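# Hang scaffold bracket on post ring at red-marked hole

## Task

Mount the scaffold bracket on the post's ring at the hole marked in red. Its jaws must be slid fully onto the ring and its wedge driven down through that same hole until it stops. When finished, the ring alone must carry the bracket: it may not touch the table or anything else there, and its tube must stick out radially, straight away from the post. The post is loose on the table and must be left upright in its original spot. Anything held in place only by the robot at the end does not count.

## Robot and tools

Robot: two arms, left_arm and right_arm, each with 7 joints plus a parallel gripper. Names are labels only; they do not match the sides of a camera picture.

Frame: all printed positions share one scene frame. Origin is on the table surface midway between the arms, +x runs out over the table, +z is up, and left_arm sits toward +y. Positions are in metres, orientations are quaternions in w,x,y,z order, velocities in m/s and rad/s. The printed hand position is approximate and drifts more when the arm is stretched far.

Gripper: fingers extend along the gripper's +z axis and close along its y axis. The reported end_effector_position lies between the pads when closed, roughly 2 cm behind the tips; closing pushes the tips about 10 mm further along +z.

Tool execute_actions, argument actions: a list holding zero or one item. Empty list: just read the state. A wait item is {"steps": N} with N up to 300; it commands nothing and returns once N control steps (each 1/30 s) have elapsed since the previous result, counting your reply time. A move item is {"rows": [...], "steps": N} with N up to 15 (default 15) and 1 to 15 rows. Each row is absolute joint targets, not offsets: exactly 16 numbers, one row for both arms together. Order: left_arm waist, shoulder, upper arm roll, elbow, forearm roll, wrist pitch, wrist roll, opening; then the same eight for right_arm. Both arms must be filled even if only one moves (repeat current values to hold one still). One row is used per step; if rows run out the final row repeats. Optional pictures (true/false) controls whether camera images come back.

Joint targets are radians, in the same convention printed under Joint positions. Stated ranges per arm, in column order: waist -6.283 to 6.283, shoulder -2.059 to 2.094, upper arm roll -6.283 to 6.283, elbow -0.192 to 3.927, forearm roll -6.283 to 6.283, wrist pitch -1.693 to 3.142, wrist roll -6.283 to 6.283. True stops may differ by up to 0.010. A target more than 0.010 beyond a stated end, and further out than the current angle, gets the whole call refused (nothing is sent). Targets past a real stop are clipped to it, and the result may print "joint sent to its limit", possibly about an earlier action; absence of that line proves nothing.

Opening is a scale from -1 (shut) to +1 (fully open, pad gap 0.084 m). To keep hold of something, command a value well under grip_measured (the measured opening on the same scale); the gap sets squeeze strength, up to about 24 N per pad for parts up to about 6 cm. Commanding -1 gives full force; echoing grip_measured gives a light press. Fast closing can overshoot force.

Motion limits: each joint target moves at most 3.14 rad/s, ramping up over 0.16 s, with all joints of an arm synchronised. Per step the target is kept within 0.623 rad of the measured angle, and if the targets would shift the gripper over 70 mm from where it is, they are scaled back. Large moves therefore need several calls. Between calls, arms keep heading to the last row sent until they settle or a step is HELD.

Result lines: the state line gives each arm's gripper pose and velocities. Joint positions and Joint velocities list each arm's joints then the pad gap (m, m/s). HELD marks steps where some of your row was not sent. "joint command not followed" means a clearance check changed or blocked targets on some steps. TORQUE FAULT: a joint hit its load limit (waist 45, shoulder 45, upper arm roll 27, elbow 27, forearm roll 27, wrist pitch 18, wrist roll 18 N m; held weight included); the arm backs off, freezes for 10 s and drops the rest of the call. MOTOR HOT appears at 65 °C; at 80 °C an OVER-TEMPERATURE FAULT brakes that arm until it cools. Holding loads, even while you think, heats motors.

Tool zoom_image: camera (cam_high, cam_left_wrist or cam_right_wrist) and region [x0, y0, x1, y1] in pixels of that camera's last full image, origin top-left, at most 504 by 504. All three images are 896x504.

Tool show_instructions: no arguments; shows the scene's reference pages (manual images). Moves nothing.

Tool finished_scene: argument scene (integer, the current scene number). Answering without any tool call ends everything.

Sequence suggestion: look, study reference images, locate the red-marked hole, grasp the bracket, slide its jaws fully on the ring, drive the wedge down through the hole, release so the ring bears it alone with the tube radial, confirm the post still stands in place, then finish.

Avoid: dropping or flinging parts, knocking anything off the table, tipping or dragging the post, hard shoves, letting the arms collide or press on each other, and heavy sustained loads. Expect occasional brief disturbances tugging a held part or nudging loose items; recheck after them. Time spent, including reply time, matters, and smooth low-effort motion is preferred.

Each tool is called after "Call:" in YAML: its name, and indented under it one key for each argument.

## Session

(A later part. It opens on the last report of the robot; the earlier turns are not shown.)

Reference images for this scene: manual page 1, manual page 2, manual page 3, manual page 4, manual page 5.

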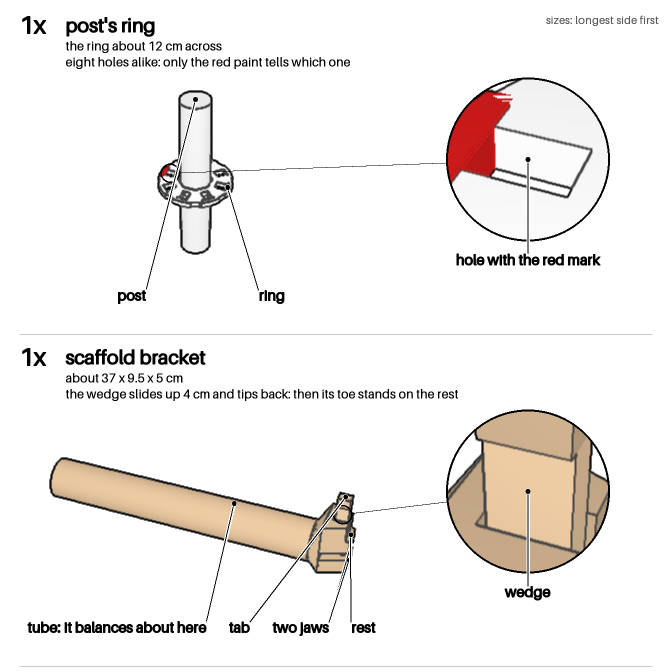

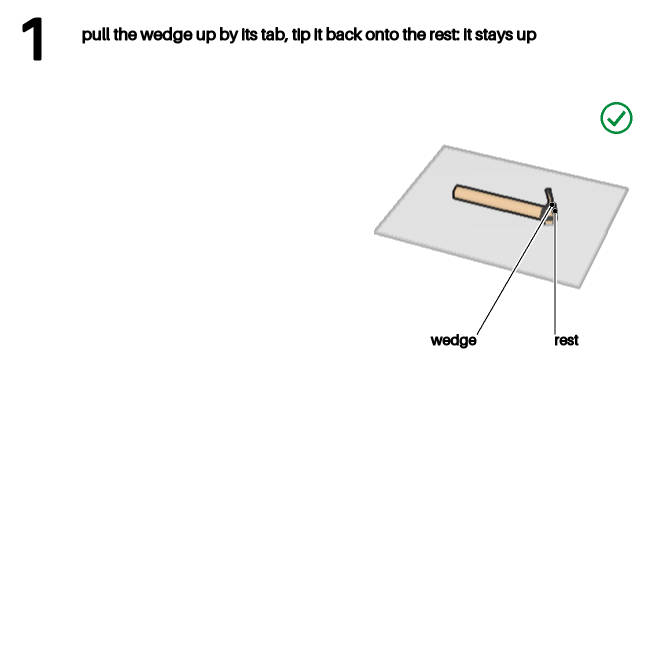

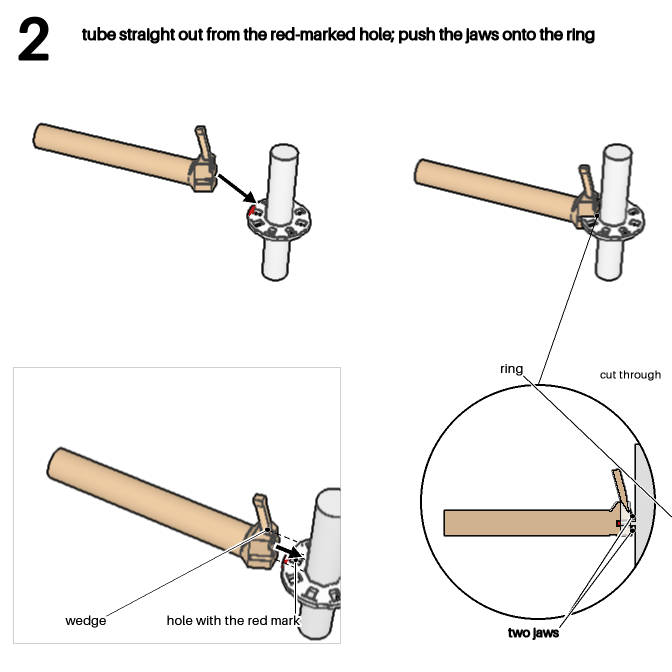

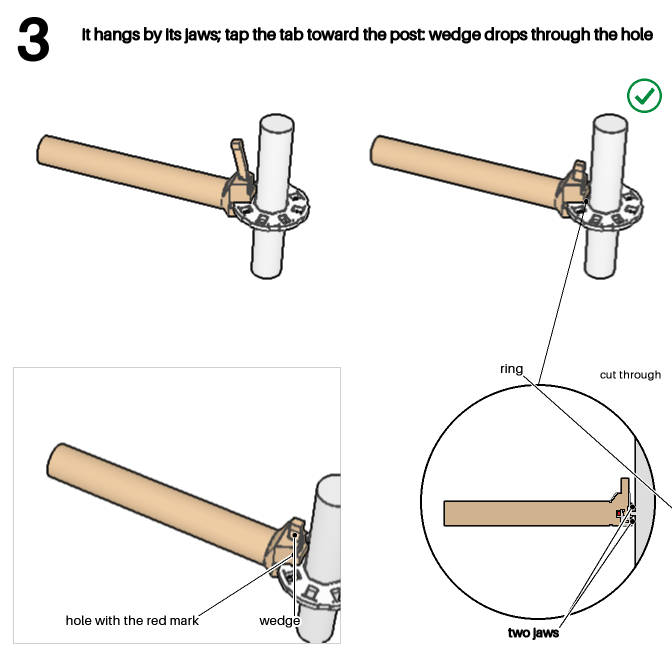

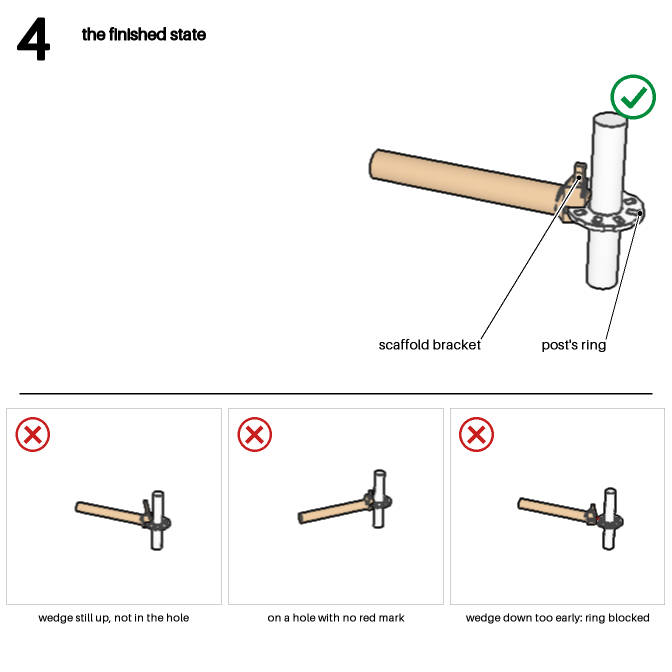

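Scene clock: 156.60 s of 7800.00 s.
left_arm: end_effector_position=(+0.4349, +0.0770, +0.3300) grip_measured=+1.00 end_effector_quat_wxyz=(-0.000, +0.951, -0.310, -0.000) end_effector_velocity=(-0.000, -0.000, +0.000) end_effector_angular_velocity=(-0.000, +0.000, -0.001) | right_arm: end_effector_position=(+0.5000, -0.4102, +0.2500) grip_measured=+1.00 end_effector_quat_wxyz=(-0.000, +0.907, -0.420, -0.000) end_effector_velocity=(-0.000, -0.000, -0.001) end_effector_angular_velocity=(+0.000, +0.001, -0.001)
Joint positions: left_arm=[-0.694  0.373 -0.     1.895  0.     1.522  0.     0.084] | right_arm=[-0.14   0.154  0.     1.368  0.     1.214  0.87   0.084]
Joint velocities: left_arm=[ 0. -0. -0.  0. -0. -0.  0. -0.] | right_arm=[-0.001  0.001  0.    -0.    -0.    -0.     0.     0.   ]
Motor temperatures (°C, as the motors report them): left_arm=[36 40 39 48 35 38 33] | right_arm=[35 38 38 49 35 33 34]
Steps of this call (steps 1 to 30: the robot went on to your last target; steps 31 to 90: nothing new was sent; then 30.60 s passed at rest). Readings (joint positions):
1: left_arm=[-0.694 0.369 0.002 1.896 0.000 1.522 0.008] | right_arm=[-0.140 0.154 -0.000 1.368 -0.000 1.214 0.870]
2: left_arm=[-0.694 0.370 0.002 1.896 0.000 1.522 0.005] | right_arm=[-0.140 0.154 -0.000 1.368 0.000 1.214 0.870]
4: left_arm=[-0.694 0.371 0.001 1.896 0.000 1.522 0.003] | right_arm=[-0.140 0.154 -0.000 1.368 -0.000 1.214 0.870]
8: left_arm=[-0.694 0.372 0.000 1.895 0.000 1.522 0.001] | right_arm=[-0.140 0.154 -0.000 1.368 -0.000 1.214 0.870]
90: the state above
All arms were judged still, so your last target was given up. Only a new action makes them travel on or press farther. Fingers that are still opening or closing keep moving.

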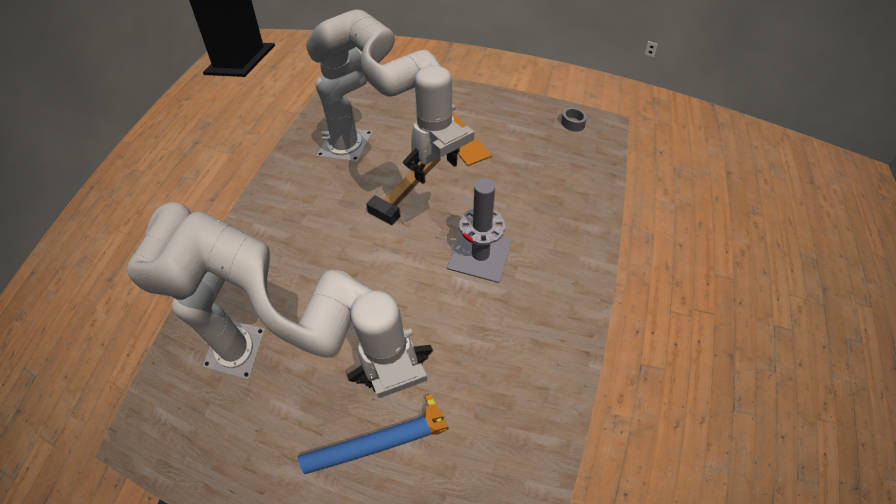

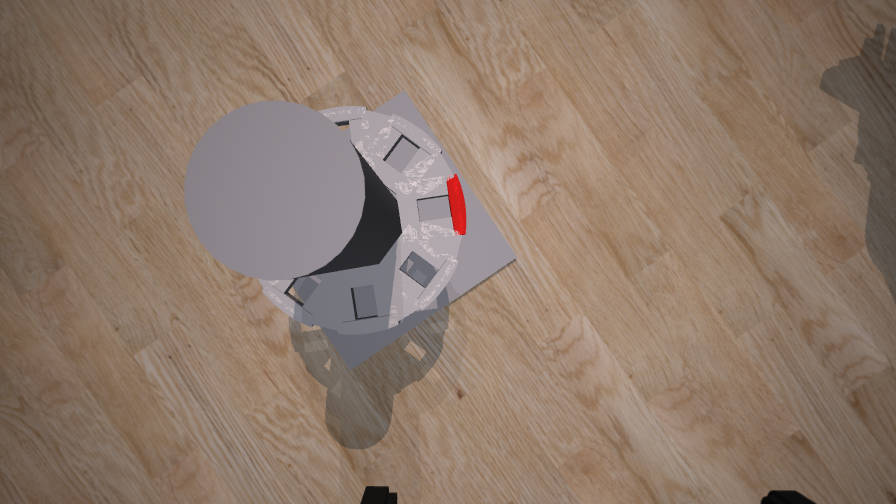

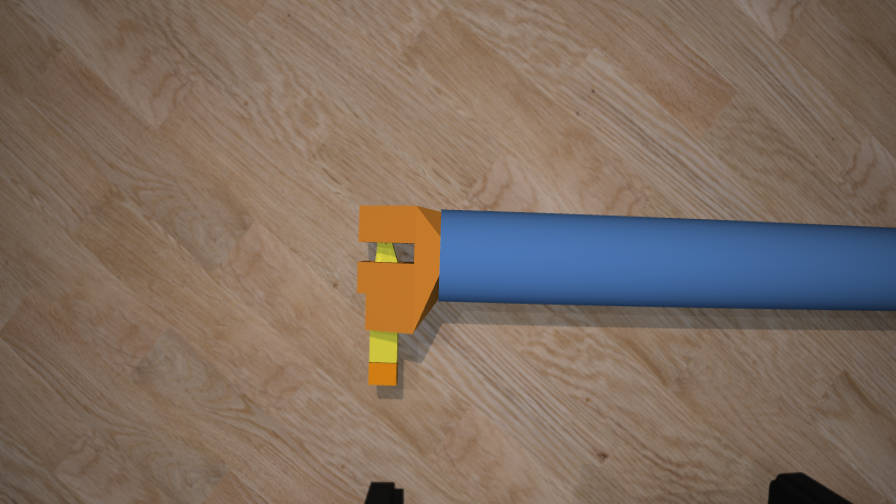

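Call:
execute_actions:
  actions:
    - {"rows": [[-0.694,0.352,0,1.846,0,1.464,0.052,1,-0.139,0.157,0,1.367,0,1.210,0.871,0.8],[-0.694,0.332,0,1.798,0,1.406,0.105,1,-0.136,0.167,0,1.367,0,1.200,0.875,0.6],[-0.694,0.311,0,1.749,0,1.348,0.157,1,-0.132,0.183,0,1.366,0,1.183,0.881,0.4],[-0.694,0.290,0,1.701,0,1.290,0.209,1,-0.126,0.205,0,1.366,0,1.161,0.889,0.2],[-0.694,0.270,0,1.652,0,1.232,0.262,1,-0.119,0.231,0,1.365,0,1.134,0.899,0],[-0.694,0.249,0,1.603,0,1.174,0.314,1,-0.112,0.261,0,1.364,0,1.103,0.910,0],[-0.694,0.229,0,1.555,0,1.116,0.367,1,-0.103,0.292,0,1.363,0,1.071,0.922,0],[-0.694,0.208,0,1.506,0,1.058,0.419,1,-0.094,0.325,0,1.362,0,1.037,0.934,0],[-0.694,0.187,0,1.457,0,1.000,0.471,1,-0.086,0.356,0,1.361,0,1.004,0.946,0],[-0.694,0.167,0,1.409,0,0.942,0.524,1,-0.078,0.386,0,1.360,0,0.974,0.957,0],[-0.694,0.146,0,1.360,0,0.884,0.576,1,-0.071,0.412,0,1.359,0,0.947,0.966,0],[-0.694,0.126,0,1.312,0,0.826,0.628,1,-0.065,0.434,0,1.358,0,0.924,0.974,0],[-0.694,0.105,0,1.263,0,0.768,0.681,1,-0.061,0.450,0,1.357,0,0.908,0.980,0],[-0.694,0.084,0,1.214,0,0.710,0.733,1,-0.058,0.460,0,1.357,0,0.897,0.984,0],[-0.694,0.064,0,1.166,0,0.652,0.785,1,-0.0576,0.4632,0,1.357,0,0.8938,0.9854,0]], "steps": 15}
  pictures: false

Call:
execute_actions:
  actions:
    - {"rows": [[-0.693,0.043,0,1.117,0,0.594,0.838,1,-0.0576,0.4632,0,1.357,0,0.8938,0.9854,0],[-0.693,0.023,0,1.068,0,0.536,0.890,1,-0.0576,0.4632,0,1.357,0,0.8938,0.9854,0],[-0.692,0.002,0,1.020,0,0.478,0.942,1,-0.0576,0.4632,0,1.357,0,0.8938,0.9854,0],[-0.692,-0.019,0,0.971,0,0.420,0.995,1,-0.0576,0.4632,0,1.357,0,0.8938,0.9854,0],[-0.691,-0.039,0,0.923,0,0.362,1.047,1,-0.0576,0.4632,0,1.357,0,0.8938,0.9854,0],[-0.690,-0.060,0,0.874,0,0.304,1.100,1,-0.0576,0.4632,0,1.357,0,0.8938,0.9854,0],[-0.689,-0.080,0,0.825,0,0.246,1.152,1,-0.0576,0.4632,0,1.357,0,0.8938,0.9854,0],[-0.688,-0.101,0,0.777,0,0.188,1.204,1,-0.0576,0.4632,0,1.357,0,0.8938,0.9854,0],[-0.687,-0.122,0,0.728,0,0.130,1.257,1,-0.0576,0.4632,0,1.357,0,0.8938,0.9854,0],[-0.686,-0.142,0,0.679,0,0.072,1.309,1,-0.0576,0.4632,0,1.357,0,0.8938,0.9854,0],[-0.685,-0.163,0,0.631,0,0.014,1.361,1,-0.0576,0.4632,0,1.357,0,0.8938,0.9854,0],[-0.684,-0.183,0,0.582,0,-0.044,1.414,1,-0.0576,0.4632,0,1.357,0,0.8938,0.9854,0],[-0.683,-0.200,0,0.534,0,-0.102,1.466,1,-0.0576,0.4632,0,1.357,0,0.8938,0.9854,0],[-0.683,-0.210,0,0.490,0,-0.160,1.518,1,-0.0576,0.4632,0,1.357,0,0.8938,0.9854,0],[-0.683,-0.212,0,0.460,0,-0.219,1.571,1,-0.0576,0.4632,0,1.357,0,0.8938,0.9854,0]], "steps": 15}
  pictures: false

Call:
execute_actions:
  actions:
    - {"rows": [[-0.683,-0.200,0,0.450,0,-0.266,1.623,1,-0.0576,0.4632,0,1.357,0,0.8938,0.9854,0],[-0.683,-0.180,0,0.448,0,-0.314,1.676,1,-0.0576,0.4632,0,1.357,0,0.8938,0.9854,0],[-0.683,-0.155,0,0.450,0,-0.361,1.728,1,-0.0576,0.4632,0,1.357,0,0.8938,0.9854,0],[-0.683,-0.128,0,0.453,0,-0.409,1.780,1,-0.0576,0.4632,0,1.357,0,0.8938,0.9854,0],[-0.683,-0.098,0,0.457,0,-0.456,1.833,1,-0.0576,0.4632,0,1.357,0,0.8938,0.9854,0],[-0.683,-0.069,0,0.462,0,-0.504,1.885,1,-0.0576,0.4632,0,1.357,0,0.8938,0.9854,0],[-0.683,-0.039,0,0.466,0,-0.551,1.937,1,-0.0576,0.4632,0,1.357,0,0.8938,0.9854,0],[-0.683,-0.010,0,0.470,0,-0.599,1.990,1,-0.0576,0.4632,0,1.357,0,0.8938,0.9854,0],[-0.683,0.019,0,0.474,0,-0.646,2.042,1,-0.0576,0.4632,0,1.357,0,0.8938,0.9854,0],[-0.683,0.049,0,0.479,0,-0.694,2.094,1,-0.0576,0.4632,0,1.357,0,0.8938,0.9854,0],[-0.683,0.078,0,0.483,0,-0.741,2.147,1,-0.0576,0.4632,0,1.357,0,0.8938,0.9854,0],[-0.683,0.108,0,0.487,0,-0.789,2.199,1,-0.0576,0.4632,0,1.357,0,0.8938,0.9854,0],[-0.683,0.137,0,0.491,0,-0.837,2.251,1,-0.0576,0.4632,0,1.357,0,0.8938,0.9854,0],[-0.683,0.167,0,0.496,0,-0.884,2.304,1,-0.0576,0.4632,0,1.357,0,0.8938,0.9854,0],[-0.683,0.196,0,0.500,0,-0.932,2.356,1,-0.0576,0.4632,0,1.357,0,0.8938,0.9854,0]], "steps": 15}
  pictures: false

Call:
execute_actions:
  actions:
    - {"rows": [[-0.683,0.225,0,0.504,0,-0.979,2.409,1,-0.0576,0.4632,0,1.357,0,0.8938,0.9854,0],[-0.683,0.255,0,0.508,0,-1.027,2.461,1,-0.0576,0.4632,0,1.357,0,0.8938,0.9854,0],[-0.683,0.284,0,0.512,0,-1.074,2.513,1,-0.0576,0.4632,0,1.357,0,0.8938,0.9854,0],[-0.683,0.314,0,0.517,0,-1.122,2.566,1,-0.0576,0.4632,0,1.357,0,0.8938,0.9854,0],[-0.683,0.343,0,0.521,0,-1.169,2.618,1,-0.0576,0.4632,0,1.357,0,0.8938,0.9854,0],[-0.683,0.372,0,0.525,0,-1.217,2.670,1,-0.0576,0.4632,0,1.357,0,0.8938,0.9854,0],[-0.683,0.402,0,0.529,0,-1.264,2.723,1,-0.0576,0.4632,0,1.357,0,0.8938,0.9854,0],[-0.683,0.431,0,0.534,0,-1.312,2.775,1,-0.0576,0.4632,0,1.357,0,0.8938,0.9854,0],[-0.683,0.461,0,0.538,0,-1.359,2.827,1,-0.0576,0.4632,0,1.357,0,0.8938,0.9854,0],[-0.683,0.490,0,0.542,0,-1.407,2.880,1,-0.0576,0.4632,0,1.357,0,0.8938,0.9854,0],[-0.683,0.519,0,0.546,0,-1.455,2.932,1,-0.0576,0.4632,0,1.357,0,0.8938,0.9854,0],[-0.683,0.549,0,0.551,0,-1.502,2.985,1,-0.0576,0.4632,0,1.357,0,0.8938,0.9854,0],[-0.683,0.578,0,0.555,0,-1.550,3.037,1,-0.0576,0.4632,0,1.357,0,0.8938,0.9854,0],[-0.683,0.608,0,0.559,0,-1.597,3.089,1,-0.0576,0.4632,0,1.357,0,0.8938,0.9854,0],[-0.683,0.6371,0,0.5632,0,-1.6447,3.1416,1,-0.0576,0.4632,0,1.357,0,0.8938,0.9854,0]], "steps": 15}
  pictures: false

Call:
execute_actions:
  actions:
    - {"steps": 20}

Scene clock: 277.10 s of 7800.00 s.
left_arm: end_effector_position=(+0.4500, +0.0660, +0.2904) grip_measured=+1.00 end_effector_quat_wxyz=(+0.006, +0.821, -0.549, +0.157) end_effector_velocity=(-0.012, +0.009, -0.094) end_effector_angular_velocity=(-0.137, -0.998, -1.467) | right_arm: end_effector_position=(+0.5402, -0.3712, +0.1261) grip_measured=-0.01 end_effector_quat_wxyz=(+0.001, +0.902, -0.432, -0.003) end_effector_velocity=(+0.045, +0.109, -0.346) end_effector_angular_velocity=(-0.002, +0.062, -0.051)
Joint positions: left_arm=[-0.694  0.156 -0.     1.384 -0.     0.913  0.55   0.084] | right_arm=[-0.072  0.409  0.001  1.357  0.     0.954  0.963  0.044]
Joint velocities: left_arm=[ 0.001 -0.611  0.    -1.435 -0.    -1.711  1.543 -0.   ] | right_arm=[ 0.178  0.67   0.009 -0.044 -0.    -0.652  0.237 -0.   ]
Motor temperatures (°C, as the motors report them): left_arm=[36 40 38 49 35 38 33] | right_arm=[35 39 38 50 35 33 34]
Steps of this call (steps 1 to 90: nothing new was sent; then 117.00 s passed at rest; steps 91 to 105: all 15 steps of this action). Readings (joint positions):
91: left_arm=[-0.694 0.373 0.000 1.895 -0.000 1.522 0.000] | right_arm=[-0.140 0.154 -0.000 1.368 -0.000 1.214 0.870]
92: left_arm=[-0.694 0.371 0.000 1.892 -0.000 1.517 0.004] | right_arm=[-0.140 0.154 -0.000 1.368 -0.000 1.213 0.870]
94: left_arm=[-0.694 0.357 0.000 1.858 0.000 1.475 0.042] | right_arm=[-0.138 0.162 -0.001 1.368 -0.000 1.203 0.874]
98: left_arm=[-0.694 0.294 -0.000 1.710 -0.000 1.301 0.199] | right_arm=[-0.121 0.223 -0.001 1.367 -0.000 1.140 0.897]
105: the state above

Scene clock: 277.60 s of 7800.00 s.
left_arm: end_effector_position=(+0.4056, +0.1041, +0.2545) grip_measured=+1.00 end_effector_quat_wxyz=(+0.130, -0.519, +0.769, -0.349) end_effector_velocity=(-0.162, +0.133, -0.060) end_effector_angular_velocity=(+0.374, -1.330, -1.102) | right_arm: end_effector_position=(+0.5469, -0.3634, +0.1007) grip_measured=-0.01 end_effector_quat_wxyz=(-0.000, +0.900, -0.435, +0.000) end_effector_velocity=(-0.001, +0.002, -0.004) end_effector_angular_velocity=(-0.000, +0.006, +0.002)
Joint positions: left_arm=[-0.685 -0.15   0.     0.657 -0.     0.045  1.333  0.084] | right_arm=[-0.058  0.462 -0.     1.357 -0.     0.894  0.985  0.044]
Joint velocities: left_arm=[ 0.026 -0.55   0.001 -1.419 -0.    -1.732  1.561  0.   ] | right_arm=[ 0.003  0.007  0.    -0.001  0.    -0.002  0.001  0.   ]
Motor temperatures (°C, as the motors report them): left_arm=[36 40 38 49 35 38 33] | right_arm=[35 39 38 50 35 33 34]
Steps of this call (steps 1 to 15: all 15 steps of this action). Readings (joint positions):
1: left_arm=[-0.694 0.136 -0.000 1.336 -0.000 0.856 0.602] | right_arm=[-0.067 0.429 0.002 1.355 0.000 0.936 0.970]
2: left_arm=[-0.694 0.115 -0.000 1.288 -0.000 0.798 0.654] | right_arm=[-0.063 0.442 0.002 1.354 0.000 0.923 0.975]
4: left_arm=[-0.694 0.075 -0.000 1.191 0.000 0.683 0.758] | right_arm=[-0.060 0.455 0.001 1.354 0.000 0.907 0.981]
8: left_arm=[-0.692 -0.008 -0.000 0.997 0.000 0.451 0.967] | right_arm=[-0.059 0.458 -0.001 1.359 -0.000 0.896 0.984]
15: the state above

Scene clock: 278.10 s of 7800.00 s.
left_arm: end_effector_position=(+0.4094, +0.1030, +0.2367) grip_measured=+1.00 end_effector_quat_wxyz=(+0.368, -0.166, +0.826, -0.393) end_effector_velocity=(+0.049, -0.035, -0.049) end_effector_angular_velocity=(+0.770, -1.363, -0.658) | right_arm: end_effector_position=(+0.5467, -0.3632, +0.1001) grip_measured=-0.01 end_effector_quat_wxyz=(-0.000, +0.900, -0.435, +0.000) end_effector_velocity=(+0.000, -0.001, +0.000) end_effector_angular_velocity=(-0.000, -0.000, +0.001)
Joint positions: left_arm=[-0.683  0.068  0.     0.484  0.    -0.722  2.125  0.084] | right_arm=[-0.058  0.463 -0.     1.357 -0.     0.894  0.985  0.044]
Joint velocities: left_arm=[ 0.001  0.868 -0.     0.109  0.    -1.423  1.563  0.   ] | right_arm=[-0.001 -0.     0.    -0.    -0.     0.    -0.001 -0.   ]
Motor temperatures (°C, as the motors report them): left_arm=[36 40 38 49 35 38 33] | right_arm=[35 39 38 50 35 33 34]
Steps of this call (steps 1 to 15: all 15 steps of this action). Readings (joint positions):
1: left_arm=[-0.685 -0.167 0.000 0.611 -0.000 -0.013 1.386] | right_arm=[-0.058 0.462 -0.000 1.357 -0.000 0.894 0.985]
2: left_arm=[-0.684 -0.180 0.000 0.569 -0.000 -0.070 1.438] | right_arm=[-0.058 0.462 -0.000 1.357 -0.000 0.894 0.985]
4: left_arm=[-0.684 -0.189 -0.000 0.506 -0.000 -0.181 1.545] | right_arm=[-0.058 0.463 -0.000 1.357 -0.000 0.894 0.985]
8: left_arm=[-0.683 -0.127 -0.000 0.468 0.000 -0.385 1.757] | right_arm=[-0.058 0.463 -0.000 1.357 -0.000 0.894 0.985]
15: the state above

Scene clock: 278.60 s of 7800.00 s.
left_arm: end_effector_position=(+0.4050, +0.1061, +0.2091) grip_measured=+1.00 end_effector_quat_wxyz=(+0.612, +0.143, +0.727, -0.277) end_effector_velocity=(-0.071, +0.050, -0.062) end_effector_angular_velocity=(+0.880, -1.444, -0.154) | right_arm: end_effector_position=(+0.5466, -0.3632, +0.1000) grip_measured=-0.01 end_effector_quat_wxyz=(-0.000, +0.900, -0.435, +0.000) end_effector_velocity=(-0.000, +0.001, +0.000) end_effector_angular_velocity=(+0.000, -0.000, +0.005)
Joint positions: left_arm=[-0.683  0.507  0.     0.545  0.    -1.435  2.911  0.084] | right_arm=[-0.058  0.463 -0.     1.357  0.     0.894  0.985  0.044]
Joint velocities: left_arm=[-0.001  0.881  0.     0.128  0.    -1.419  1.562  0.   ] | right_arm=[ 0.002 -0.001  0.    -0.     0.     0.    -0.003 -0.   ]
Motor temperatures (°C, as the motors report them): left_arm=[36 40 38 49 35 38 33] | right_arm=[35 39 38 50 35 33 34]
Steps of this call (steps 1 to 15: all 15 steps of this action). Readings (joint positions):
1: left_arm=[-0.683 0.098 0.000 0.487 0.000 -0.769 2.178] | right_arm=[-0.058 0.463 -0.000 1.357 -0.000 0.894 0.985]
2: left_arm=[-0.683 0.127 0.000 0.491 0.000 -0.817 2.230] | right_arm=[-0.058 0.463 -0.000 1.357 0.000 0.894 0.985]
4: left_arm=[-0.683 0.185 0.000 0.499 0.000 -0.912 2.335] | right_arm=[-0.058 0.463 -0.000 1.357 -0.000 0.894 0.985]
8: left_arm=[-0.683 0.302 0.000 0.515 0.000 -1.102 2.544] | right_arm=[-0.058 0.463 -0.000 1.357 -0.000 0.894 0.985]
15: the state above

Scene clock: 279.27 s of 7800.00 s.
left_arm: end_effector_position=(+0.3918, +0.1155, +0.2002) grip_measured=+1.00 end_effector_quat_wxyz=(+0.674, +0.215, +0.673, -0.216) end_effector_velocity=(-0.001, +0.000, -0.002) end_effector_angular_velocity=(+0.003, +0.001, +0.000) | right_arm: end_effector_position=(+0.5466, -0.3632, +0.1000) grip_measured=-0.01 end_effector_quat_wxyz=(-0.000, +0.900, -0.435, -0.000) end_effector_velocity=(+0.000, -0.000, +0.000) end_effector_angular_velocity=(+0.000, -0.000, +0.003)
Joint positions: left_arm=[-0.683  0.637 -0.     0.563  0.    -1.644  3.141  0.084] | right_arm=[-0.058  0.463  0.     1.357 -0.     0.894  0.985  0.044]
Joint velocities: left_arm=[ 0.     0.003 -0.    -0.001  0.    -0.002  0.001 -0.   ] | right_arm=[-0.     0.     0.     0.    -0.    -0.    -0.003 -0.   ]
Motor temperatures (°C, as the motors report them): left_arm=[36 40 38 48 35 38 33] | right_arm=[35 39 38 50 35 33 34]
Steps of this call (steps 1 to 20: the robot went on to your last target). Readings (joint positions):
1: left_arm=[-0.683 0.537 0.000 0.549 0.000 -1.483 2.963] | right_arm=[-0.058 0.463 -0.000 1.357 0.000 0.894 0.985]
2: left_arm=[-0.683 0.565 0.000 0.553 -0.000 -1.527 3.012] | right_arm=[-0.058 0.463 0.000 1.357 -0.000 0.894 0.985]
4: left_arm=[-0.683 0.606 0.000 0.557 -0.000 -1.590 3.081] | right_arm=[-0.058 0.463 -0.000 1.357 0.000 0.894 0.985]
8: left_arm=[-0.683 0.630 -0.000 0.562 -0.000 -1.633 3.128] | right_arm=[-0.058 0.463 0.000 1.357 0.000 0.894 0.985]
20: the state above

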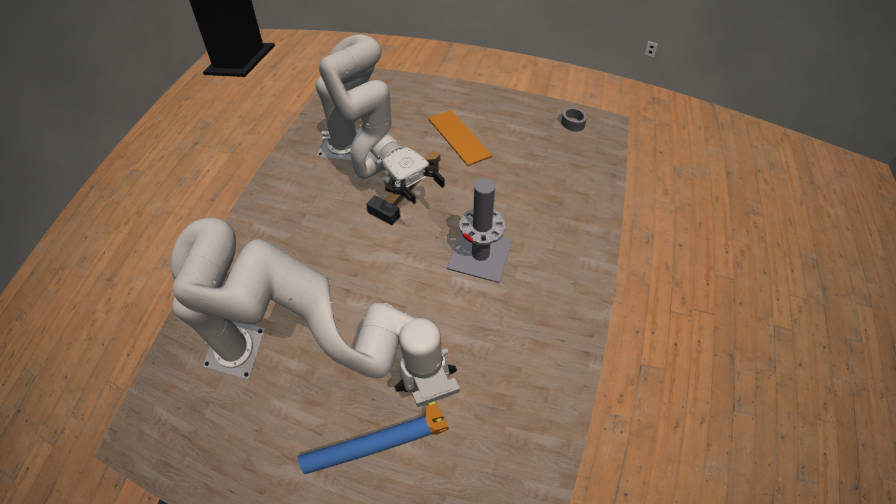

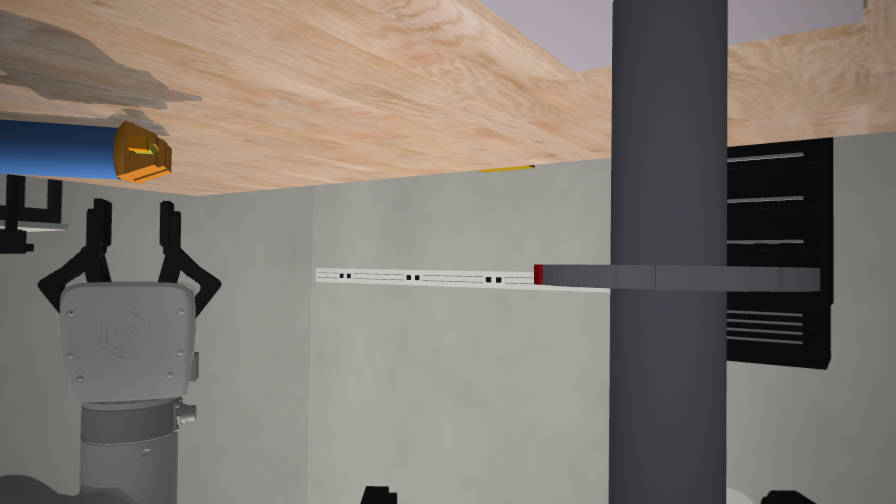

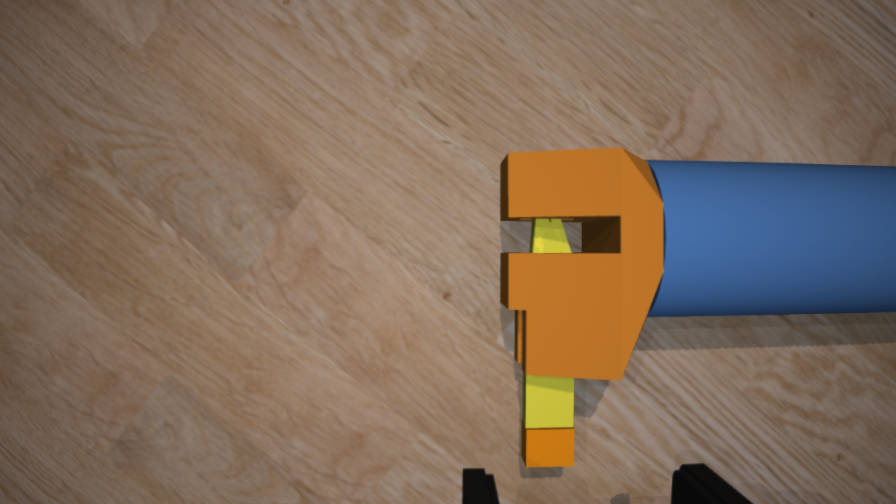

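Call:
execute_actions:
  actions:
    - {"rows": [[-0.683,0.6371,0,0.5632,0,-1.6447,3.1416,1,-0.0576,0.466,0,1.356,0,0.890,0.9854,0],[-0.683,0.6371,0,0.5632,0,-1.6447,3.1416,1,-0.0576,0.474,0,1.354,0,0.880,0.9854,0],[-0.683,0.6371,0,0.5632,0,-1.6447,3.1416,1,-0.0576,0.486,0,1.350,0,0.864,0.9854,0],[-0.683,0.6371,0,0.5632,0,-1.6447,3.1416,1,-0.0576,0.501,0,1.345,0,0.844,0.9854,-0.1],[-0.683,0.6371,0,0.5632,0,-1.6447,3.1416,1,-0.0576,0.518,0,1.340,0,0.822,0.9854,-0.1],[-0.683,0.6371,0,0.5632,0,-1.6447,3.1416,1,-0.0576,0.535,0,1.335,0,0.800,0.9854,-0.2],[-0.683,0.6371,0,0.5632,0,-1.6447,3.1416,1,-0.0576,0.551,0,1.330,0,0.779,0.9854,-0.2],[-0.683,0.6371,0,0.5632,0,-1.6447,3.1416,1,-0.0576,0.563,0,1.327,0,0.764,0.9854,-0.2],[-0.683,0.6371,0,0.5632,0,-1.6447,3.1416,1,-0.0576,0.571,0,1.325,0,0.754,0.9854,-0.2],[-0.683,0.6371,0,0.5632,0,-1.6447,3.1416,1,-0.0576,0.5746,0,1.3242,0,0.7496,0.9854,-0.2]], "steps": 15}
  pictures: false

Call:
execute_actions:
  actions:
    - {"rows": [[-0.683,0.6371,0,0.5632,0,-1.6447,3.1416,1,-0.0576,0.5746,0,1.3242,0,0.7496,0.9854,-0.25],[-0.683,0.6371,0,0.5632,0,-1.6447,3.1416,1,-0.0576,0.5746,0,1.3242,0,0.7496,0.9854,-0.3],[-0.683,0.6371,0,0.5632,0,-1.6447,3.1416,1,-0.0576,0.5746,0,1.3242,0,0.7496,0.9854,-0.35],[-0.683,0.6371,0,0.5632,0,-1.6447,3.1416,1,-0.0576,0.5746,0,1.3242,0,0.7496,0.9854,-0.4],[-0.683,0.6371,0,0.5632,0,-1.6447,3.1416,1,-0.0576,0.5746,0,1.3242,0,0.7496,0.9854,-0.45],[-0.683,0.6371,0,0.5632,0,-1.6447,3.1416,1,-0.0576,0.5746,0,1.3242,0,0.7496,0.9854,-0.5],[-0.683,0.6371,0,0.5632,0,-1.6447,3.1416,1,-0.0576,0.5746,0,1.3242,0,0.7496,0.9854,-0.54],[-0.683,0.6371,0,0.5632,0,-1.6447,3.1416,1,-0.0576,0.5746,0,1.3242,0,0.7496,0.9854,-0.58],[-0.683,0.6371,0,0.5632,0,-1.6447,3.1416,1,-0.0576,0.5746,0,1.3242,0,0.7496,0.9854,-0.61],[-0.683,0.6371,0,0.5632,0,-1.6447,3.1416,1,-0.0576,0.5746,0,1.3242,0,0.7496,0.9854,-0.64],[-0.683,0.6371,0,0.5632,0,-1.6447,3.1416,1,-0.0576,0.5746,0,1.3242,0,0.7496,0.9854,-0.67],[-0.683,0.6371,0,0.5632,0,-1.6447,3.1416,1,-0.0576,0.5746,0,1.3242,0,0.7496,0.9854,-0.70]], "steps": 15}
  pictures: false

Call:
execute_actions:
  actions:
    - {"steps": 10}

Scene clock: 312.50 s of 7800.00 s.
left_arm: end_effector_position=(+0.3918, +0.1155, +0.2000) grip_measured=+1.00 end_effector_quat_wxyz=(+0.674, +0.215, +0.673, -0.215) end_effector_velocity=(+0.000, +0.000, -0.000) end_effector_angular_velocity=(-0.000, +0.001, +0.000) | right_arm: end_effector_position=(+0.5453, -0.3633, +0.0358) grip_measured=-0.22 end_effector_quat_wxyz=(+0.001, +0.900, -0.435, -0.002) end_effector_velocity=(+0.031, +0.001, +0.009) end_effector_angular_velocity=(+0.008, -0.099, -0.001)
Joint positions: left_arm=[-0.683  0.637  0.     0.563 -0.    -1.645  3.142  0.084] | right_arm=[-0.058  0.572  0.     1.324 -0.     0.756  0.985  0.035]
Joint velocities: left_arm=[ 0.001  0.    -0.001 -0.    -0.001  0.    -0.     0.   ] | right_arm=[-0.001  0.012 -0.001  0.028  0.    -0.083 -0.001  0.   ]
Motor temperatures (°C, as the motors report them): left_arm=[36 40 38 45 35 38 33] | right_arm=[35 39 38 49 35 33 34]
Steps of this call (steps 1 to 15: the robot went on to your last target; steps 16 to 90: nothing new was sent; then 29.73 s passed at rest; steps 91 to 105: all 15 steps of this action). Readings (joint positions):
91: left_arm=[-0.683 0.637 -0.000 0.563 0.000 -1.645 3.142] | right_arm=[-0.058 0.463 -0.000 1.357 -0.000 0.894 0.985]
92: left_arm=[-0.683 0.637 0.000 0.563 0.000 -1.645 3.142] | right_arm=[-0.058 0.464 -0.000 1.357 0.000 0.893 0.985]
94: left_arm=[-0.683 0.637 -0.000 0.563 -0.000 -1.645 3.142] | right_arm=[-0.058 0.469 -0.000 1.356 0.000 0.883 0.985]
98: left_arm=[-0.683 0.637 -0.000 0.563 0.000 -1.645 3.142] | right_arm=[-0.058 0.512 -0.000 1.343 0.000 0.828 0.985]
105: the state above

Scene clock: 313.00 s of 7800.00 s.
left_arm: end_effector_position=(+0.3918, +0.1155, +0.2000) grip_measured=+1.00 end_effector_quat_wxyz=(+0.674, +0.215, +0.673, -0.215) end_effector_velocity=(+0.000, +0.001, -0.000) end_effector_angular_velocity=(+0.000, +0.001, +0.001) | right_arm: end_effector_position=(+0.5468, -0.3634, +0.0353) grip_measured=-0.67 end_effector_quat_wxyz=(-0.000, +0.900, -0.435, +0.000) end_effector_velocity=(-0.000, +0.000, -0.001) end_effector_angular_velocity=(-0.000, +0.001, -0.001)
Joint positions: left_arm=[-0.683  0.637  0.     0.563  0.    -1.645  3.142  0.084] | right_arm=[-0.058  0.574 -0.     1.324 -0.     0.75   0.985  0.015]
Joint velocities: left_arm=[ 0.001  0.     0.    -0.001 -0.    -0.    -0.    -0.   ] | right_arm=[-0.     0.001  0.     0.    -0.    -0.     0.001  0.   ]
Motor temperatures (°C, as the motors report them): left_arm=[36 40 38 45 35 38 33] | right_arm=[35 39 38 49 35 33 34]
Steps of this call (steps 1 to 15: all 15 steps of this action). Readings (joint positions):
1: left_arm=[-0.683 0.637 -0.000 0.563 0.000 -1.645 3.142] | right_arm=[-0.058 0.572 0.000 1.325 -0.000 0.754 0.985]
2: left_arm=[-0.683 0.637 -0.000 0.563 -0.000 -1.645 3.142] | right_arm=[-0.058 0.572 -0.000 1.326 0.000 0.753 0.985]
4: left_arm=[-0.683 0.637 0.000 0.563 -0.000 -1.645 3.142] | right_arm=[-0.058 0.572 -0.000 1.326 0.000 0.751 0.985]
8: left_arm=[-0.683 0.637 -0.000 0.563 0.000 -1.645 3.142] | right_arm=[-0.058 0.574 -0.000 1.325 0.000 0.750 0.985]
15: the state above

Scene clock: 313.33 s of 7800.00 s.
left_arm: end_effector_position=(+0.3918, +0.1155, +0.2000) grip_measured=+1.00 end_effector_quat_wxyz=(+0.674, +0.215, +0.673, -0.215) end_effector_velocity=(+0.000, -0.000, +0.000) end_effector_angular_velocity=(-0.000, -0.000, +0.000) | right_arm: end_effector_position=(+0.5468, -0.3633, +0.0352) grip_measured=-0.67 end_effector_quat_wxyz=(-0.000, +0.900, -0.435, +0.000) end_effector_velocity=(-0.000, +0.000, -0.000) end_effector_angular_velocity=(-0.001, +0.000, +0.001)
Joint positions: left_arm=[-0.683  0.637  0.     0.563  0.    -1.645  3.142  0.084] | right_arm=[-0.058  0.574 -0.     1.324 -0.     0.75   0.985  0.015]
Joint velocities: left_arm=[ 0.  0. -0.  0.  0. -0.  0.  0.] | right_arm=[ 0.001  0.001 -0.     0.    -0.001 -0.     0.001  0.   ]
Motor temperatures (°C, as the motors report them): left_arm=[36 40 38 45 35 38 33] | right_arm=[35 39 38 49 35 33 34]
Steps of this call (steps 1 to 10: the robot went on to your last target). Readings (joint positions):
1: left_arm=[-0.683 0.637 -0.000 0.563 0.000 -1.645 3.142] | right_arm=[-0.058 0.574 -0.000 1.324 -0.000 0.750 0.985]
2: left_arm=[-0.683 0.637 0.000 0.563 -0.000 -1.645 3.142] | right_arm=[-0.058 0.574 -0.000 1.324 -0.000 0.750 0.985]
4: left_arm=[-0.683 0.637 -0.000 0.563 0.000 -1.645 3.142] | right_arm=[-0.058 0.574 -0.000 1.324 -0.000 0.750 0.985]
8: left_arm=[-0.683 0.637 0.000 0.563 0.000 -1.645 3.142] | right_arm=[-0.058 0.574 -0.000 1.324 -0.000 0.750 0.985]
10: the state above

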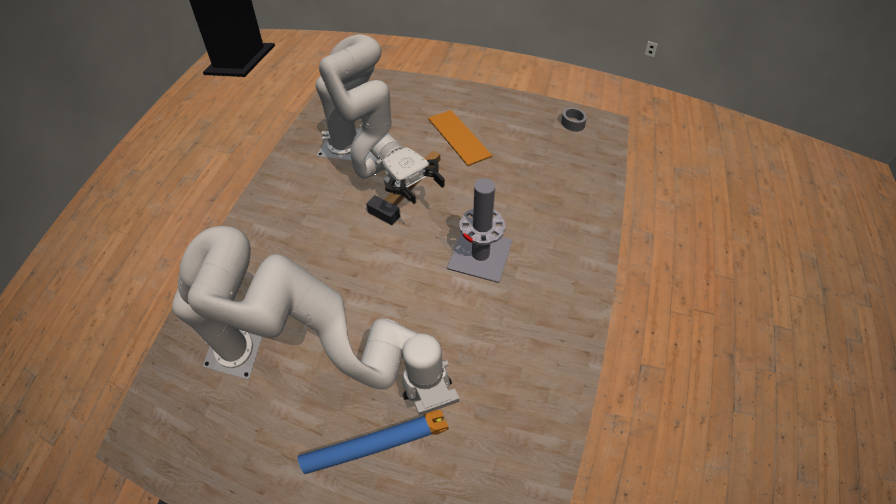

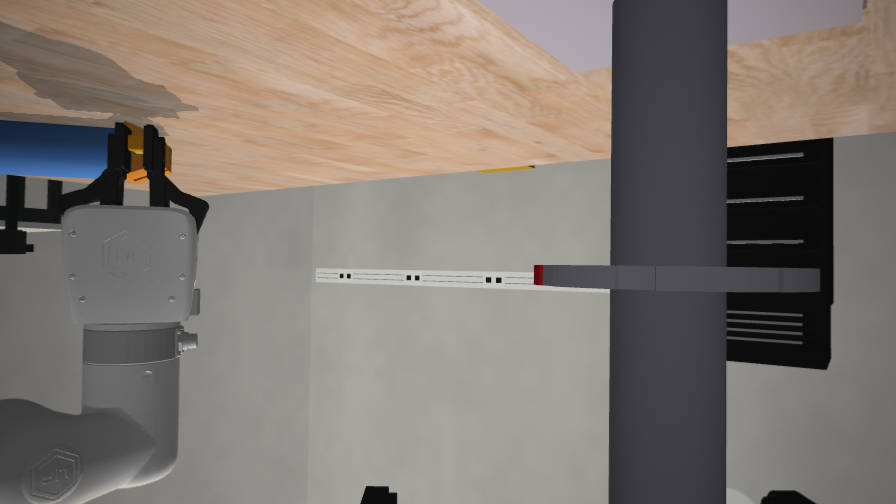

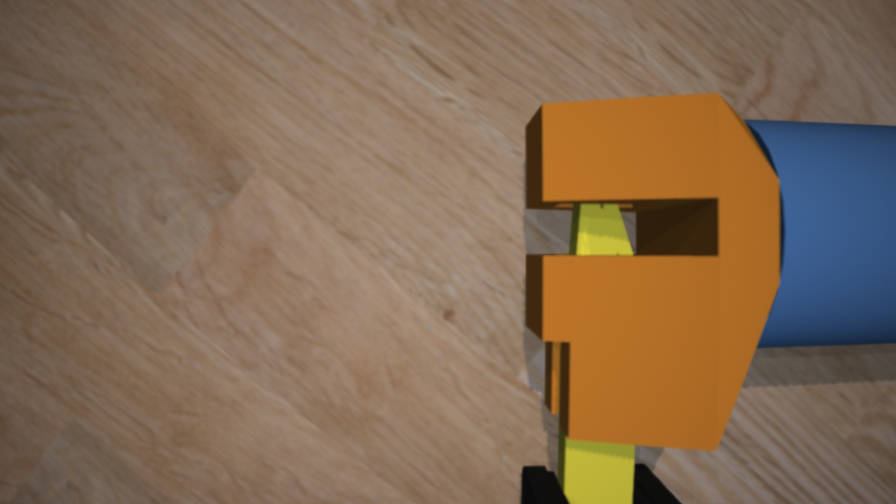

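Call:
execute_actions:
  actions:
    - {"rows": [[-0.683,0.6371,0,0.5632,0,-1.6447,3.1416,1,-0.0546,0.5716,0,1.3191,0,0.7475,0.9884,-0.72],[-0.683,0.6371,0,0.5632,0,-1.6447,3.1416,1,-0.0516,0.5686,0,1.3140,0,0.7454,0.9914,-0.72],[-0.683,0.6371,0,0.5632,0,-1.6447,3.1416,1,-0.0486,0.5656,0,1.3089,0,0.7433,0.9944,-0.72],[-0.683,0.6371,0,0.5632,0,-1.6447,3.1416,1,-0.0456,0.5626,0,1.3038,0,0.7412,0.9974,-0.72],[-0.683,0.6371,0,0.5632,0,-1.6447,3.1416,1,-0.0426,0.5596,0,1.2987,0,0.7391,1.0004,-0.72],[-0.683,0.6371,0,0.5632,0,-1.6447,3.1416,1,-0.0396,0.5566,0,1.2936,0,0.7370,1.0034,-0.72],[-0.683,0.6371,0,0.5632,0,-1.6447,3.1416,1,-0.0366,0.5536,0,1.2885,0,0.7349,1.0064,-0.72],[-0.683,0.6371,0,0.5632,0,-1.6447,3.1416,1,-0.0336,0.5506,0,1.2835,0,0.7329,1.0094,-0.72],[-0.683,0.6371,0,0.5632,0,-1.6447,3.1416,1,-0.0306,0.5476,0,1.2784,0,0.7308,1.0124,-0.72],[-0.683,0.6371,0,0.5632,0,-1.6447,3.1416,1,-0.0277,0.5446,0,1.2733,0,0.7287,1.0153,-0.72]], "steps": 15}

Call:
execute_actions:
  actions:
    - {"rows": [[-0.683,0.6371,0,0.5632,0,-1.6447,3.1416,1,-0.0288,0.5415,0,1.2757,0,0.7342,1.0142,-0.72],[-0.683,0.6371,0,0.5632,0,-1.6447,3.1416,1,-0.0300,0.5384,0,1.2783,0,0.7399,1.0130,-0.72],[-0.683,0.6371,0,0.5632,0,-1.6447,3.1416,1,-0.0312,0.5353,0,1.2810,0,0.7457,1.0118,-0.72],[-0.683,0.6371,0,0.5632,0,-1.6447,3.1416,1,-0.0325,0.5322,0,1.2838,0,0.7516,1.0105,-0.72],[-0.683,0.6371,0,0.5632,0,-1.6447,3.1416,1,-0.0338,0.5291,0,1.2868,0,0.7577,1.0092,-0.72],[-0.683,0.6371,0,0.5632,0,-1.6447,3.1416,1,-0.0352,0.5260,0,1.2899,0,0.7639,1.0078,-0.72],[-0.683,0.6371,0,0.5632,0,-1.6447,3.1416,1,-0.0366,0.5229,0,1.2931,0,0.7702,1.0064,-0.72],[-0.683,0.6371,0,0.5632,0,-1.6447,3.1416,1,-0.0380,0.5197,0,1.2963,0,0.7766,1.0050,-0.72],[-0.683,0.6371,0,0.5632,0,-1.6447,3.1416,1,-0.0395,0.5166,0,1.2996,0,0.7830,1.0035,-0.72],[-0.683,0.6371,0,0.5632,0,-1.6447,3.1416,1,-0.0410,0.5136,0,1.3030,0,0.7894,1.0020,-0.72],[-0.683,0.6371,0,0.5632,0,-1.6447,3.1416,1,-0.0425,0.5106,0,1.3063,0,0.7957,1.0005,-0.72],[-0.683,0.6371,0,0.5632,0,-1.6447,3.1416,1,-0.0440,0.5077,0,1.3097,0,0.8020,0.9990,-0.72]], "steps": 15}
  pictures: false

Call:
execute_actions:
  actions:
    - {"steps": 8}

Scene clock: 345.03 s of 7800.00 s.
left_arm: end_effector_position=(+0.3918, +0.1155, +0.2000) grip_measured=+1.00 end_effector_quat_wxyz=(+0.674, +0.215, +0.673, -0.215) end_effector_velocity=(-0.000, -0.001, +0.000) end_effector_angular_velocity=(-0.001, -0.001, -0.001) | right_arm: end_effector_position=(+0.5346, -0.3480, +0.0349) grip_measured=-0.67 end_effector_quat_wxyz=(+0.000, +0.900, -0.435, -0.000) end_effector_velocity=(-0.004, +0.004, +0.000) end_effector_angular_velocity=(-0.001, -0.007, -0.007)
Joint positions: left_arm=[-0.683  0.637  0.     0.563 -0.    -1.645  3.142  0.084] | right_arm=[-0.029  0.546  0.     1.275 -0.     0.73   1.014  0.015]
Joint velocities: left_arm=[-0.     0.    -0.001  0.001 -0.     0.     0.001 -0.   ] | right_arm=[ 0.012 -0.013 -0.004 -0.023 -0.    -0.017  0.016 -0.   ]
Motor temperatures (°C, as the motors report them): left_arm=[36 40 38 45 35 38 33] | right_arm=[35 39 38 49 35 33 34]
Steps of this call (steps 1 to 15: the robot went on to your last target; steps 16 to 90: nothing new was sent; then 28.20 s passed at rest; steps 91 to 105: all 15 steps of this action). Readings (joint positions):
91: left_arm=[-0.683 0.637 0.000 0.563 0.000 -1.645 3.142] | right_arm=[-0.058 0.575 -0.000 1.324 -0.000 0.750 0.985]
92: left_arm=[-0.683 0.637 -0.000 0.563 -0.000 -1.645 3.142] | right_arm=[-0.057 0.574 -0.000 1.323 0.000 0.749 0.986]
94: left_arm=[-0.683 0.637 -0.000 0.563 -0.000 -1.645 3.142] | right_arm=[-0.054 0.571 -0.000 1.317 0.000 0.746 0.990]
98: left_arm=[-0.683 0.637 -0.000 0.563 0.000 -1.645 3.142] | right_arm=[-0.043 0.560 -0.000 1.299 -0.000 0.740 1.000]
105: the state above

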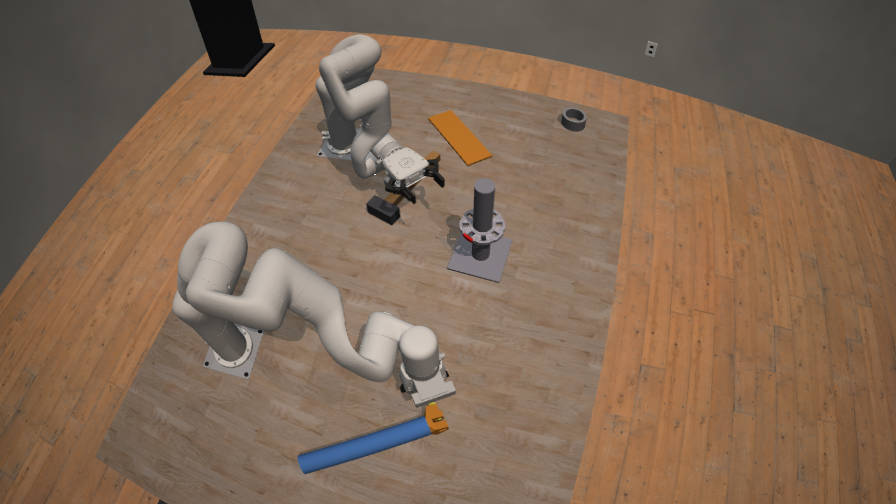

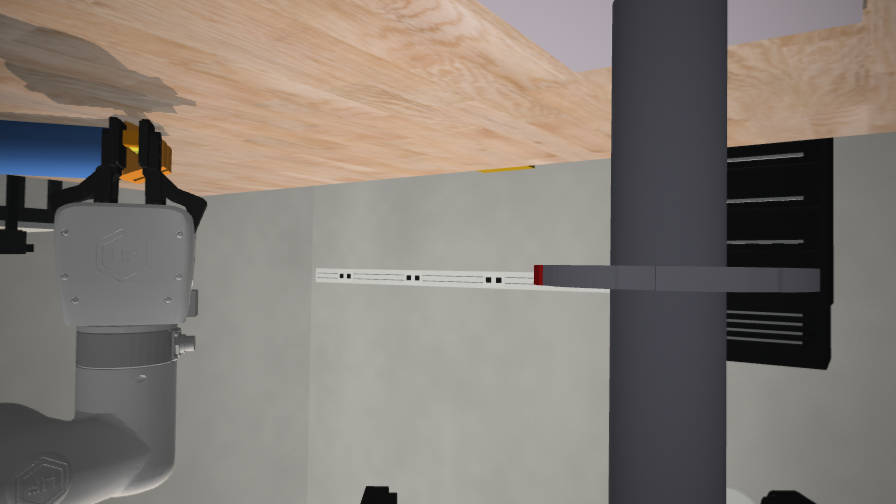

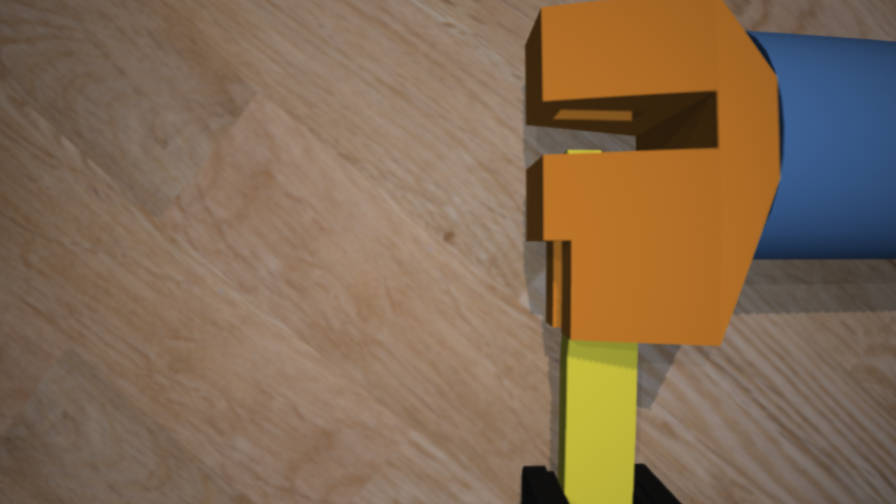

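Scene clock: 345.53 s of 7800.00 s.
left_arm: end_effector_position=(+0.3918, +0.1155, +0.2000) grip_measured=+1.00 end_effector_quat_wxyz=(+0.674, +0.215, +0.673, -0.215) end_effector_velocity=(-0.001, -0.000, -0.001) end_effector_angular_velocity=(+0.001, +0.002, -0.000) | right_arm: end_effector_position=(+0.5403, -0.3559, +0.0610) grip_measured=-0.67 end_effector_quat_wxyz=(+0.000, +0.900, -0.436, -0.000) end_effector_velocity=(+0.012, -0.017, +0.039) end_effector_angular_velocity=(-0.002, -0.016, -0.013)
Joint positions: left_arm=[-0.683  0.637  0.     0.563 -0.    -1.645  3.142  0.084] | right_arm=[-0.043  0.511 -0.001  1.306 -0.     0.796  1.001  0.015]
Joint velocities: left_arm=[ 0.    -0.    -0.001 -0.002 -0.    -0.     0.    -0.   ] | right_arm=[-0.024 -0.047 -0.007  0.049 -0.     0.08  -0.017  0.   ]
Motor temperatures (°C, as the motors report them): left_arm=[36 40 38 45 35 38 33] | right_arm=[35 39 38 49 35 33 34]
Steps of this call (steps 1 to 15: all 15 steps of this action). Readings (joint positions):
1: left_arm=[-0.683 0.637 0.000 0.563 -0.000 -1.645 3.142] | right_arm=[-0.029 0.546 0.000 1.275 -0.000 0.730 1.014]
2: left_arm=[-0.683 0.637 -0.000 0.563 -0.000 -1.645 3.142] | right_arm=[-0.029 0.545 0.000 1.275 0.000 0.731 1.014]
4: left_arm=[-0.683 0.637 -0.000 0.563 -0.000 -1.645 3.142] | right_arm=[-0.029 0.543 0.001 1.276 0.000 0.736 1.013]
8: left_arm=[-0.683 0.637 -0.000 0.563 -0.000 -1.645 3.142] | right_arm=[-0.033 0.532 0.001 1.285 0.000 0.757 1.009]
15: the state above

Scene clock: 345.80 s of 7800.00 s.
left_arm: end_effector_position=(+0.3918, +0.1155, +0.2000) grip_measured=+1.00 end_effector_quat_wxyz=(+0.674, +0.215, +0.673, -0.215) end_effector_velocity=(+0.000, -0.001, +0.001) end_effector_angular_velocity=(-0.001, -0.002, -0.001) | right_arm: end_effector_position=(+0.5404, -0.3560, +0.0629) grip_measured=-0.67 end_effector_quat_wxyz=(+0.000, +0.900, -0.435, -0.001) end_effector_velocity=(+0.002, -0.003, +0.002) end_effector_angular_velocity=(-0.002, -0.003, -0.002)
Joint positions: left_arm=[-0.683  0.637  0.     0.563  0.    -1.645  3.142  0.084] | right_arm=[-0.044  0.508 -0.     1.309 -0.     0.802  0.999  0.015]
Joint velocities: left_arm=[-0.001 -0.     0.     0.002 -0.    -0.    -0.     0.   ] | right_arm=[-0.003 -0.002 -0.002  0.005 -0.001  0.003 -0.001 -0.   ]
Motor temperatures (°C, as the motors report them): left_arm=[36 40 38 45 35 38 33] | right_arm=[35 39 38 49 35 33 34]
Steps of this call (steps 1 to 8: the robot went on to your last target). Readings (joint positions):
1: left_arm=[-0.683 0.637 0.000 0.563 0.000 -1.645 3.142] | right_arm=[-0.044 0.509 -0.001 1.307 -0.000 0.798 1.000]
2: left_arm=[-0.683 0.637 0.000 0.563 0.000 -1.645 3.142] | right_arm=[-0.044 0.509 -0.001 1.308 -0.000 0.799 1.000]
4: left_arm=[-0.683 0.637 -0.000 0.563 -0.000 -1.645 3.142] | right_arm=[-0.044 0.509 -0.000 1.308 -0.000 0.801 0.999]
8: the state above

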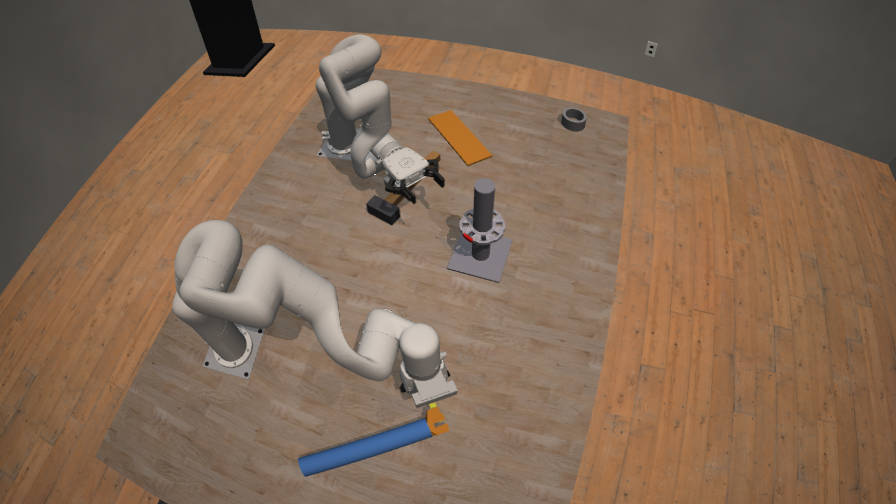

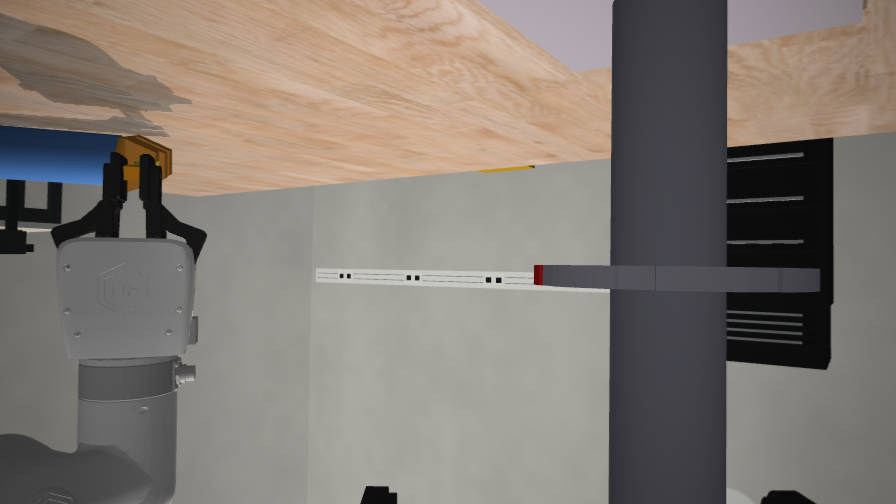

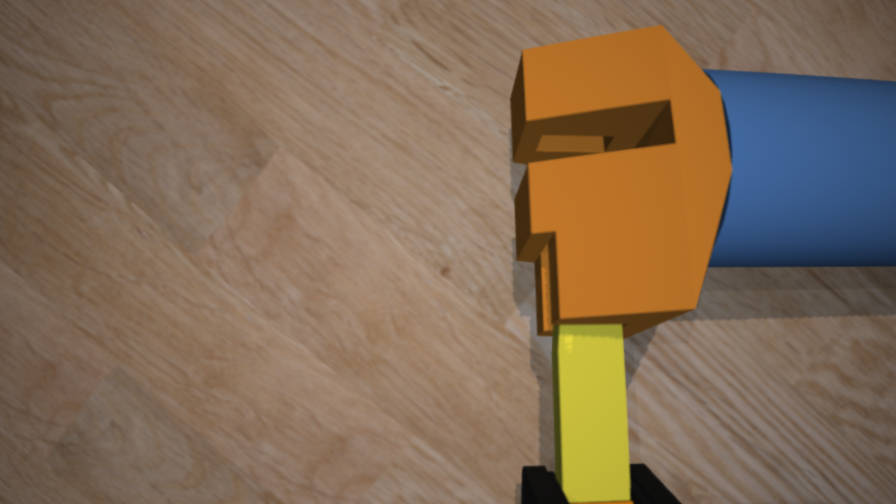

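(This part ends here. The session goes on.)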